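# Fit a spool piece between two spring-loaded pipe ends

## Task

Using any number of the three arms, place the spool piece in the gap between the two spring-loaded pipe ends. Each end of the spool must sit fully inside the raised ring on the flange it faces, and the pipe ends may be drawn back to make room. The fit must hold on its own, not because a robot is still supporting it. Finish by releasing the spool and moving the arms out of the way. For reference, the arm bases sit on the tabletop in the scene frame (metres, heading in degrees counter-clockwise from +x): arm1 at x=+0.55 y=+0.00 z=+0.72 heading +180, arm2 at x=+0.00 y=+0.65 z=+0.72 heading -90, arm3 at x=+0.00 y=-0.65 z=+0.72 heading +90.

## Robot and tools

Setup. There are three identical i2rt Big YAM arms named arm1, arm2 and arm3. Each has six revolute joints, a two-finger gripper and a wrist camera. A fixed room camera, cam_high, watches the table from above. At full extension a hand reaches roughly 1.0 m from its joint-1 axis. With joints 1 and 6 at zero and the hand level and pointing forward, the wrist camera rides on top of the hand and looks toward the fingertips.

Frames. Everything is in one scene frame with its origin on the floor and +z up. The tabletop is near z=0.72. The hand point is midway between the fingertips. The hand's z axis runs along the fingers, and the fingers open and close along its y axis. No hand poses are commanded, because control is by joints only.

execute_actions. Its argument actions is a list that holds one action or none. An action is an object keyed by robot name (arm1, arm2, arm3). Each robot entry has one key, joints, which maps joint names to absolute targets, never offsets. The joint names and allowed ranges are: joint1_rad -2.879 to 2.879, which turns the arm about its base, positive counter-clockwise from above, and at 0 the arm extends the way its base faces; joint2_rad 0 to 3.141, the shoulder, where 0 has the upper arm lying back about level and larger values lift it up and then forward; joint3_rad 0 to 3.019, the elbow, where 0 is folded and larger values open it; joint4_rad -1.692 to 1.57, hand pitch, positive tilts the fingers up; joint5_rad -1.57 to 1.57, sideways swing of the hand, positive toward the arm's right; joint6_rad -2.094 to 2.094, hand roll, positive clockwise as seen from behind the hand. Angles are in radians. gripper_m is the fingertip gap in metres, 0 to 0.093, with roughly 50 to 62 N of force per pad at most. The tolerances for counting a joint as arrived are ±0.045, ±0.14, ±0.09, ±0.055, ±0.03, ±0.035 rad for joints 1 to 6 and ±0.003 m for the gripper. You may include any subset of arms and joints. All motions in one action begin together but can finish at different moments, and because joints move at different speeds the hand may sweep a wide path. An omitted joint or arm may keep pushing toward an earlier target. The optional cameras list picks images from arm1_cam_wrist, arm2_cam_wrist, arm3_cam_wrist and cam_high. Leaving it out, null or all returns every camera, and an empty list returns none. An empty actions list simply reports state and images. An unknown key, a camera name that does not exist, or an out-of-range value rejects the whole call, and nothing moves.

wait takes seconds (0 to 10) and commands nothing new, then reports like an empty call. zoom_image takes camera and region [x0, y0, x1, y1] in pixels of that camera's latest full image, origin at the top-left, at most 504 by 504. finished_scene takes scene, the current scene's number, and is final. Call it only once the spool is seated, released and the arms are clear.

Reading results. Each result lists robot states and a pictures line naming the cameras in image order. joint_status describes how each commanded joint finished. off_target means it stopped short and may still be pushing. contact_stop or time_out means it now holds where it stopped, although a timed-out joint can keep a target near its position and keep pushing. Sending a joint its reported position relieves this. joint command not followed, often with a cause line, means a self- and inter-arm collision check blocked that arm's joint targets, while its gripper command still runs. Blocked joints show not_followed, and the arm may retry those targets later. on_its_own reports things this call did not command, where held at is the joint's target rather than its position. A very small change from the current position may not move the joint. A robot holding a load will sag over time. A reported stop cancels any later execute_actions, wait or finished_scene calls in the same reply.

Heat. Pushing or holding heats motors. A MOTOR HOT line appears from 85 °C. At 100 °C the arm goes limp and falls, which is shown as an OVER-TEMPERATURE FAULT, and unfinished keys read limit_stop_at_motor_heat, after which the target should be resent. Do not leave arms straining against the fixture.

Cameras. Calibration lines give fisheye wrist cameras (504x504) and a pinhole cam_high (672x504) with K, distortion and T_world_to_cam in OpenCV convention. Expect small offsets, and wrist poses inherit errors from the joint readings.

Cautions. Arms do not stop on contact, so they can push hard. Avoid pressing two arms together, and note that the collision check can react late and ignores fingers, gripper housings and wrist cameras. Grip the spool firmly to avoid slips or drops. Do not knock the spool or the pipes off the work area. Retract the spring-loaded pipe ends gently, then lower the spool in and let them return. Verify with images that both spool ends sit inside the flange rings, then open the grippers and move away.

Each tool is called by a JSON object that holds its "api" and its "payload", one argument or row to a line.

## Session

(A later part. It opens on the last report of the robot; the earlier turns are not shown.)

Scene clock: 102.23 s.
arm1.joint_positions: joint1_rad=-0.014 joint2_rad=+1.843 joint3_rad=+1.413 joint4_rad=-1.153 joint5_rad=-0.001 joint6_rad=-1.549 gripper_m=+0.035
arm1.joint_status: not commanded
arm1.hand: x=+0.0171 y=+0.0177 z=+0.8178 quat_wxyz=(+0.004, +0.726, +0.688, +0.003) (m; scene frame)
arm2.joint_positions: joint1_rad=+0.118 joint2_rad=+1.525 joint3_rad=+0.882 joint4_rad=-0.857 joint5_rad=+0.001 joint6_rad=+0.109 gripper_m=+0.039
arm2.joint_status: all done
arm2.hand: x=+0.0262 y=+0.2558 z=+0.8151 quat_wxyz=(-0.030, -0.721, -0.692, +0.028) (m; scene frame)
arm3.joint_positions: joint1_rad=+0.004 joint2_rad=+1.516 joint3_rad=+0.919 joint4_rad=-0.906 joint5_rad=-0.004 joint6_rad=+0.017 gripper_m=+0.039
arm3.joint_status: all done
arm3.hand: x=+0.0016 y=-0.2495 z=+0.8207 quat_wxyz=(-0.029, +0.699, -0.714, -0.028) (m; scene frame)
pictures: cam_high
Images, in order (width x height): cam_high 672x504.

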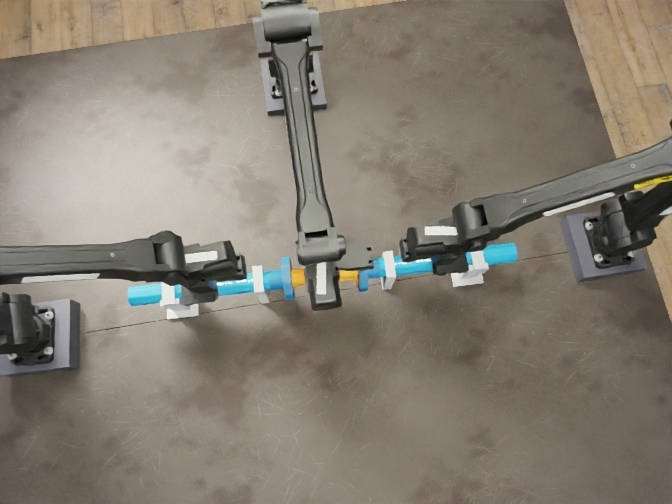

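Looks seated. Release.

{"api": "execute_actions", "payload": {
  "actions": [
    {"arm1":{"joints":{"gripper_m":0.09}},"arm2":{"joints":{"gripper_m":0.09}},"arm3":{"joints":{"gripper_m":0.09}}}
  ],
  "cameras": []
}}

{"api": "execute_actions", "payload": {
  "actions": [
    {"arm1":{"joints":{"joint2_rad":1.4}},"arm2":{"joints":{"joint2_rad":1.2,"joint3_rad":1.0}},"arm3":{"joints":{"joint2_rad":1.2,"joint3_rad":1.0}}}
  ]
}}

{"api": "zoom_image", "payload": {
  "camera": "cam_high",
  "region": [230, 210, 430, 330]
}}

Scene clock: 112.07 s.
arm1.joint_positions: joint1_rad=-0.014 joint2_rad=+1.834 joint3_rad=+1.413 joint4_rad=-1.153 joint5_rad=-0.001 joint6_rad=-1.549 gripper_m=+0.090
arm1.joint_status: all done
arm1.hand: x=+0.0166 y=+0.0177 z=+0.8227 quat_wxyz=(+0.000, +0.726, +0.688, +0.000) (m; scene frame)
arm2.joint_positions: joint1_rad=+0.118 joint2_rad=+1.526 joint3_rad=+0.882 joint4_rad=-0.891 joint5_rad=+0.001 joint6_rad=+0.109 gripper_m=+0.090
arm2.joint_status: all done
arm2.hand: x=+0.0257 y=+0.2642 z=+0.8143 quat_wxyz=(-0.017, -0.721, -0.692, +0.017) (m; scene frame)
arm3.joint_positions: joint1_rad=+0.004 joint2_rad=+1.517 joint3_rad=+0.919 joint4_rad=-0.937 joint5_rad=-0.003 joint6_rad=+0.010 gripper_m=+0.090
arm3.joint_status: all done
arm3.hand: x=+0.0017 y=-0.2572 z=+0.8200 quat_wxyz=(-0.019, +0.702, -0.712, -0.016) (m; scene frame)
pictures: none
No camera images: the call's "cameras" was empty. Leave "cameras" out to get every camera's image.

Scene clock: 113.53 s.
arm1.joint_positions: joint1_rad=-0.014 joint2_rad=+1.408 joint3_rad=+1.413 joint4_rad=-1.153 joint5_rad=-0.001 joint6_rad=-1.549 gripper_m=+0.090
arm1.joint_status: all done
arm1.hand: x=+0.0408 y=+0.0171 z=+1.0390 quat_wxyz=(-0.150, +0.710, +0.672, -0.149) (m; scene frame)
arm2.joint_positions: joint1_rad=+0.118 joint2_rad=+1.185 joint3_rad=+0.973 joint4_rad=-0.895 joint5_rad=+0.001 joint6_rad=+0.109 gripper_m=+0.090
arm2.joint_status: all done
arm2.hand: x=+0.0286 y=+0.2276 z=+0.9841 quat_wxyz=(-0.179, -0.701, -0.673, +0.152) (m; scene frame)
arm3.joint_positions: joint1_rad=+0.004 joint2_rad=+1.188 joint3_rad=+0.973 joint4_rad=-0.940 joint5_rad=-0.003 joint6_rad=+0.010 gripper_m=+0.090
arm3.joint_status: all done
arm3.hand: x=+0.0009 y=-0.2370 z=+0.9695 quat_wxyz=(-0.152, +0.686, -0.695, -0.150) (m; scene frame)
pictures: arm1_cam_wrist, arm2_cam_wrist, arm3_cam_wrist, cam_high
camera_calibration (this result's frames):
arm1_cam_wrist: T_world_to_cam=[[-0.911836, 0.052906, 0.407131, -0.384013], [0.278671, 0.807988, 0.519132, -0.560636], [-0.301492, 0.586819, -0.751496, 0.908], [0, 0, 0, 1]] pos_world=[0.0798312, -0.0595276, 1.12975]
arm2_cam_wrist: T_world_to_cam=[[-0.998163, 0.0365241, -0.0483439, 0.0731845], [0.0284214, 0.986903, 0.15879, -0.37499], [0.0535105, 0.157125, -0.986128, 1.05409], [0, 0, 0, 1]] pos_world=[0.0273029, 0.201782, 1.10255]
arm3_cam_wrist: T_world_to_cam=[[0.999898, -0.0142972, 0.000228588, -0.00488611], [-0.0140838, -0.981954, 0.188592, -0.409725], [-0.00247188, -0.188576, -0.982055, 1.03137], [0, 0, 0, 1]] pos_world=[0.00166456, -0.207909, 1.09014]
Images, in order (width x height): arm1_cam_wrist 504x504, arm2_cam_wrist 504x504, arm3_cam_wrist 504x504, cam_high 672x504.

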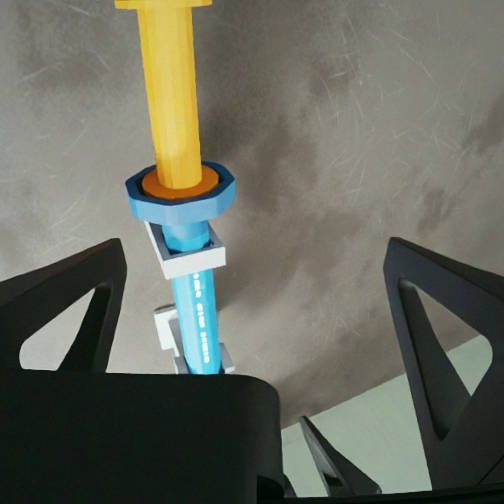

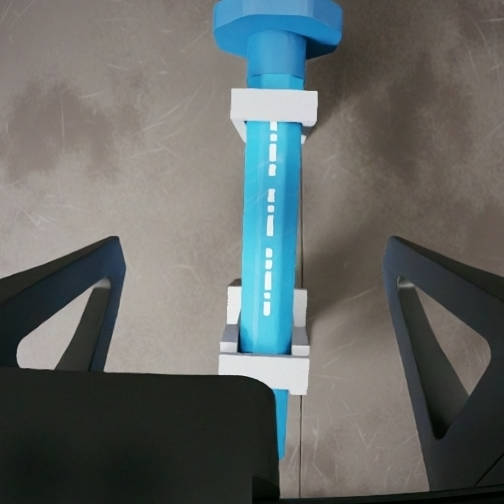

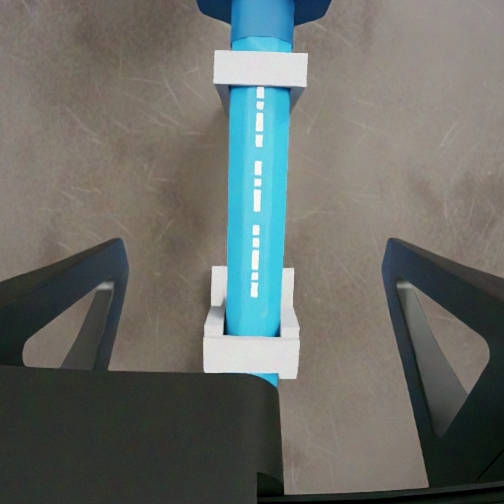

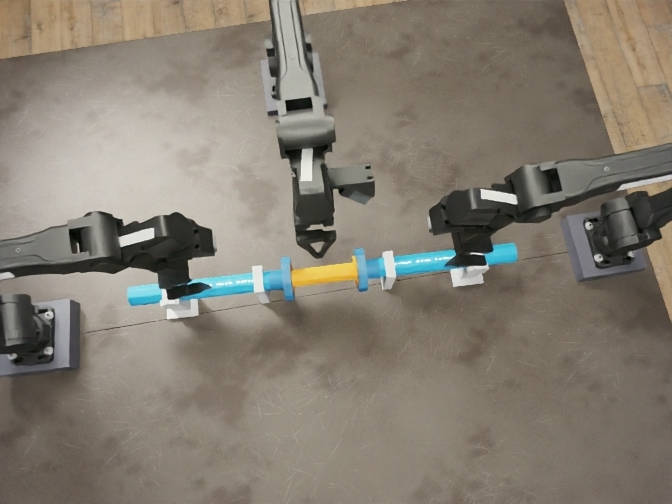

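Region (230, 210, 430, 330) of cam_high's 672x504 image, scaled by 2.520, with more detail than that image has; it fills the top 302 rows of this view, and the rest is white.

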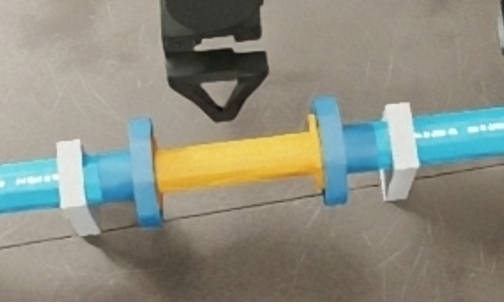

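{"api": "execute_actions", "payload": {
  "actions": [
    {"arm2":{"joints":{"joint2_rad":1.0,"joint3_rad":0.7,"joint4_rad":0.0,"joint1_rad":0.05}}}
  ],
  "cameras": ["arm2_cam_wrist"]
}}

Scene clock: 119.70 s.
arm1.joint_positions: joint1_rad=-0.014 joint2_rad=+1.408 joint3_rad=+1.413 joint4_rad=-1.153 joint5_rad=-0.001 joint6_rad=-1.549 gripper_m=+0.090
arm1.joint_status: not commanded
arm1.hand: x=+0.0408 y=+0.0171 z=+1.0390 quat_wxyz=(-0.150, +0.710, +0.672, -0.149) (m; scene frame)
arm2.joint_positions: joint1_rad=+0.054 joint2_rad=+0.995 joint3_rad=+0.701 joint4_rad=-0.017 joint5_rad=+0.001 joint6_rad=+0.109 gripper_m=+0.090
arm2.joint_status: all done
arm2.hand: x=+0.0017 y=+0.1810 z=+1.0771 quat_wxyz=(-0.442, -0.598, -0.539, +0.396) (m; scene frame)
arm3.joint_positions: joint1_rad=+0.004 joint2_rad=+1.188 joint3_rad=+0.973 joint4_rad=-0.940 joint5_rad=-0.003 joint6_rad=+0.010 gripper_m=+0.090
arm3.joint_status: not commanded
arm3.hand: x=+0.0009 y=-0.2370 z=+0.9695 quat_wxyz=(-0.152, +0.686, -0.695, -0.150) (m; scene frame)
pictures: arm2_cam_wrist
camera_calibration (this result's frames):
arm2_cam_wrist: T_world_to_cam=[[-0.993638, 0.0326166, -0.107793, 0.117245], [0.0904583, 0.801301, -0.591383, 0.498467], [0.067086, -0.597371, -0.799154, 1.08967], [0, 0, 0, 1]] pos_world=[-0.00169272, 0.247693, 1.17824]
Images, in order (width x height): arm2_cam_wrist 504x504.

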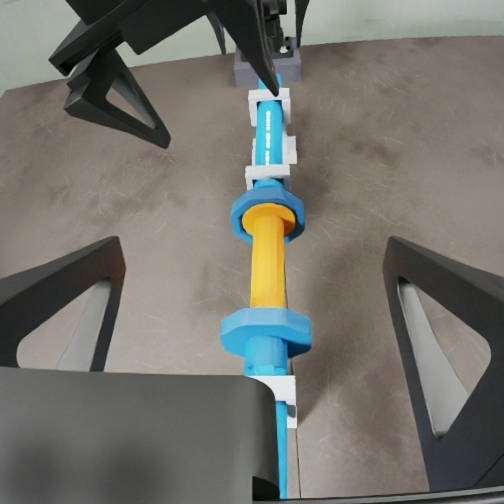

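{"api": "zoom_image", "payload": {
  "camera": "arm2_cam_wrist",
  "region": [200, 160, 340, 280]
}}

Region (200, 160, 340, 280) of arm2_cam_wrist's 504x504 image, scaled by 3.600, with more detail than that image has; it fills the top 432 rows of this view, and the rest is white.

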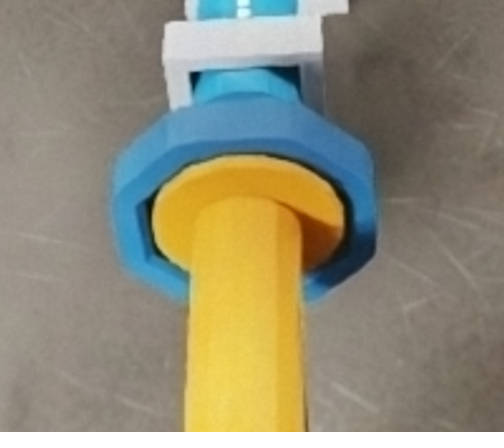

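{"api": "execute_actions", "payload": {
  "actions": [
    {"arm1":{"joints":{"joint1_rad":0.085,"joint2_rad":1.78,"joint3_rad":1.55,"joint4_rad":-1.32,"joint6_rad":-1.44,"gripper_m":0.02}},"arm3":{"joints":{"joint2_rad":0.9}}}
  ],
  "cameras": ["arm1_cam_wrist","arm2_cam_wrist"]
}}

Scene clock: 127.87 s.
arm1.joint_positions: joint1_rad=+0.091 joint2_rad=+1.790 joint3_rad=+1.526 joint4_rad=-1.308 joint5_rad=-0.001 joint6_rad=-1.453 gripper_m=+0.020
arm1.joint_status: all done
arm1.hand: x=+0.0128 y=-0.0384 z=+0.8859 quat_wxyz=(+0.000, +0.723, +0.691, -0.001) (m; scene frame)
arm2.joint_positions: joint1_rad=+0.054 joint2_rad=+0.995 joint3_rad=+0.701 joint4_rad=-0.017 joint5_rad=+0.001 joint6_rad=+0.109 gripper_m=+0.090
arm2.joint_status: not commanded
arm2.hand: x=+0.0017 y=+0.1810 z=+1.0771 quat_wxyz=(-0.442, -0.598, -0.539, +0.396) (m; scene frame)
arm3.joint_positions: joint1_rad=+0.004 joint2_rad=+0.893 joint3_rad=+0.973 joint4_rad=-0.940 joint5_rad=-0.003 joint6_rad=+0.010 gripper_m=+0.090
arm3.joint_status: all done
arm3.hand: x=-0.0001 y=-0.2759 z=+1.0804 quat_wxyz=(-0.251, +0.657, -0.665, -0.250) (m; scene frame)
pictures: arm1_cam_wrist, arm2_cam_wrist
camera_calibration (this result's frames):
arm1_cam_wrist: T_world_to_cam=[[-0.998919, 0.0462834, -0.00443012, 0.0211058], [0.0352494, 0.816003, 0.576971, -0.476377], [0.0303192, 0.576191, -0.816752, 0.870242], [0, 0, 0, 1]] pos_world=[0.0114899, -0.113678, 0.985721]
arm2_cam_wrist: T_world_to_cam=[[-0.993638, 0.0326166, -0.107793, 0.117245], [0.0904583, 0.801301, -0.591383, 0.498467], [0.067086, -0.597371, -0.799154, 1.08967], [0, 0, 0, 1]] pos_world=[-0.00169272, 0.247693, 1.17824]
Images, in order (width x height): arm1_cam_wrist 504x504, arm2_cam_wrist 504x504.

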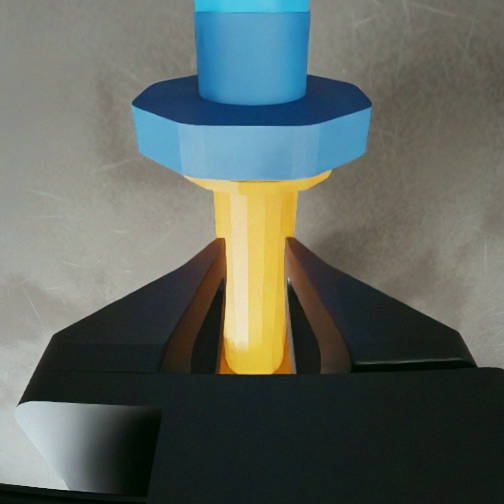

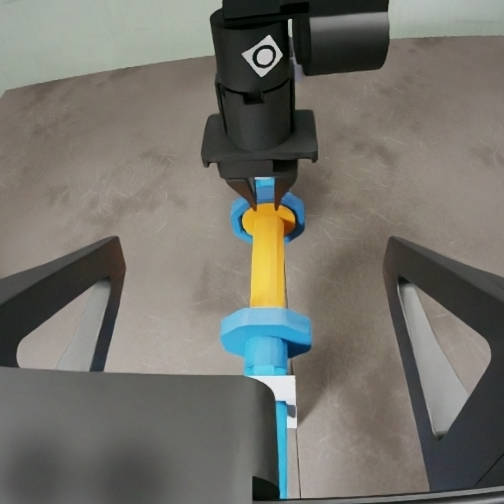

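{"api": "execute_actions", "payload": {
  "actions": [
    {"arm1":{"joints":{"joint1_rad":0.058,"joint2_rad":1.85,"joint6_rad":-1.48}}}
  ],
  "cameras": ["arm1_cam_wrist","arm2_cam_wrist"]
}}

Scene clock: 131.37 s.
arm1.joint_positions: joint1_rad=+0.058 joint2_rad=+1.856 joint3_rad=+1.526 joint4_rad=-1.308 joint5_rad=+0.000 joint6_rad=-1.467 gripper_m=+0.020
arm1.joint_status: all done
arm1.hand: x=+0.0122 y=-0.0204 z=+0.8518 quat_wxyz=(+0.021, +0.729, +0.683, +0.024) (m; scene frame)
arm2.joint_positions: joint1_rad=+0.054 joint2_rad=+0.995 joint3_rad=+0.701 joint4_rad=-0.017 joint5_rad=+0.001 joint6_rad=+0.109 gripper_m=+0.090
arm2.joint_status: not commanded
arm2.hand: x=+0.0017 y=+0.1810 z=+1.0771 quat_wxyz=(-0.442, -0.598, -0.539, +0.396) (m; scene frame)
arm3.joint_positions: joint1_rad=+0.004 joint2_rad=+0.893 joint3_rad=+0.973 joint4_rad=-0.940 joint5_rad=-0.003 joint6_rad=+0.010 gripper_m=+0.090
arm3.joint_status: not commanded
arm3.hand: x=-0.0001 y=-0.2759 z=+1.0804 quat_wxyz=(-0.251, +0.657, -0.665, -0.250) (m; scene frame)
pictures: arm1_cam_wrist, arm2_cam_wrist
camera_calibration (this result's frames):
arm1_cam_wrist: T_world_to_cam=[[-0.995353, 0.0661512, -0.069973, 0.0757456], [0.0131876, 0.813474, 0.581452, -0.47489], [0.0953849, 0.577827, -0.810566, 0.826026], [0, 0, 0, 1]] pos_world=[0.00286574, -0.0960009, 0.950975]
arm2_cam_wrist: T_world_to_cam=[[-0.993638, 0.0326166, -0.107793, 0.117245], [0.0904583, 0.801301, -0.591383, 0.498467], [0.067086, -0.597371, -0.799154, 1.08967], [0, 0, 0, 1]] pos_world=[-0.00169272, 0.247693, 1.17824]
Images, in order (width x height): arm1_cam_wrist 504x504, arm2_cam_wrist 504x504.

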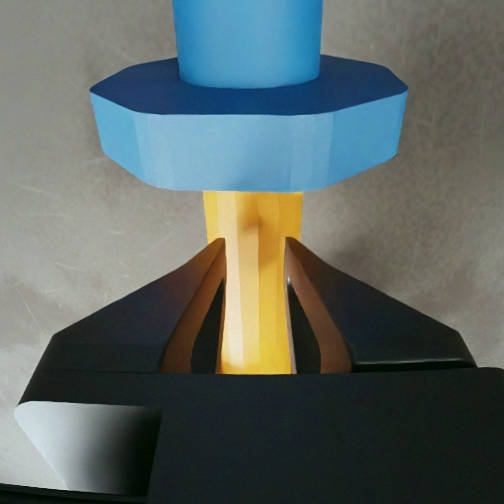

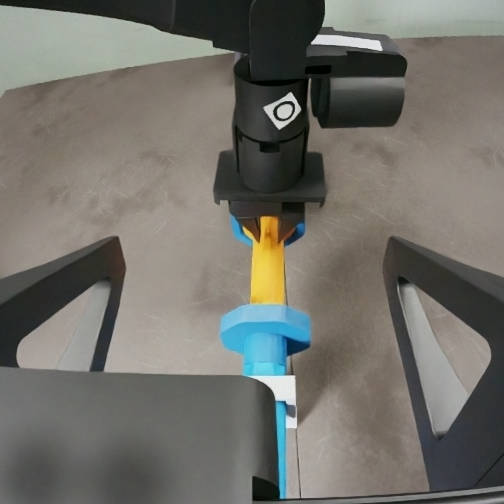

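Snapped in.

{"api": "execute_actions", "payload": {
  "actions": [
    {"arm1":{"joints":{"joint2_rad":1.3,"joint3_rad":1.2}}}
  ],
  "cameras": ["cam_high","arm2_cam_wrist"]
}}

{"api": "zoom_image", "payload": {
  "camera": "cam_high",
  "region": [230, 210, 430, 330]
}}

Scene clock: 135.40 s.
arm1.joint_positions: joint1_rad=+0.058 joint2_rad=+1.297 joint3_rad=+1.194 joint4_rad=-1.311 joint5_rad=+0.000 joint6_rad=-1.467 gripper_m=+0.020
arm1.joint_status: all done
arm1.hand: x=+0.1478 y=-0.0151 z=+0.9768 quat_wxyz=(-0.052, +0.727, +0.682, -0.060) (m; scene frame)
arm2.joint_positions: joint1_rad=+0.054 joint2_rad=+0.995 joint3_rad=+0.701 joint4_rad=-0.017 joint5_rad=+0.001 joint6_rad=+0.109 gripper_m=+0.090
arm2.joint_status: not commanded
arm2.hand: x=+0.0017 y=+0.1810 z=+1.0771 quat_wxyz=(-0.442, -0.598, -0.539, +0.396) (m; scene frame)
arm3.joint_positions: joint1_rad=+0.004 joint2_rad=+0.893 joint3_rad=+0.973 joint4_rad=-0.940 joint5_rad=-0.003 joint6_rad=+0.010 gripper_m=+0.090
arm3.joint_status: not commanded
arm3.hand: x=-0.0001 y=-0.2759 z=+1.0804 quat_wxyz=(-0.251, +0.657, -0.665, -0.250) (m; scene frame)
pictures: arm2_cam_wrist, cam_high
camera_calibration (this result's frames):
arm2_cam_wrist: T_world_to_cam=[[-0.993638, 0.0326166, -0.107793, 0.117245], [0.0904583, 0.801301, -0.591383, 0.498467], [0.067086, -0.597371, -0.799154, 1.08967], [0, 0, 0, 1]] pos_world=[-0.00169272, 0.247693, 1.17824]
Images, in order (width x height): arm2_cam_wrist 504x504, cam_high 672x504.

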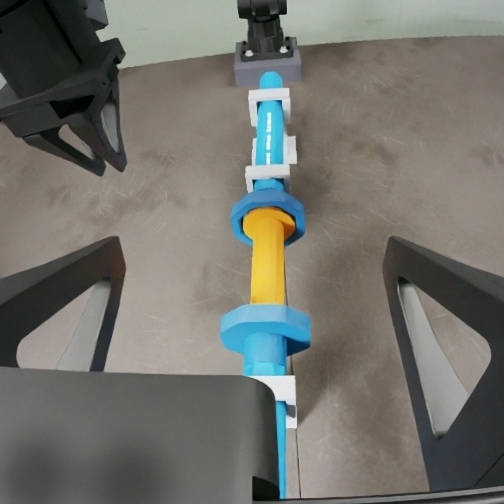

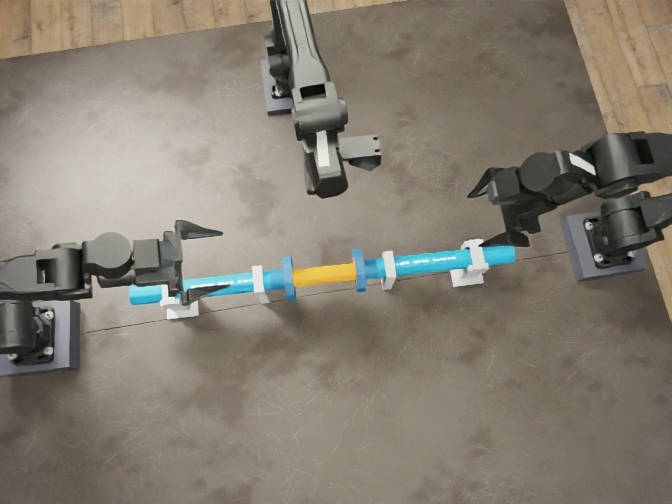

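Region (230, 210, 430, 330) of cam_high's 672x504 image, scaled by 2.520, with more detail than that image has; it fills the top 302 rows of this view, and the rest is white.

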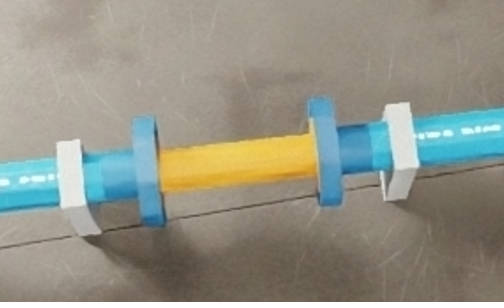

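{"api": "finished_scene", "payload": {
  "scene": 1
}}

The scene is finished: the task was done.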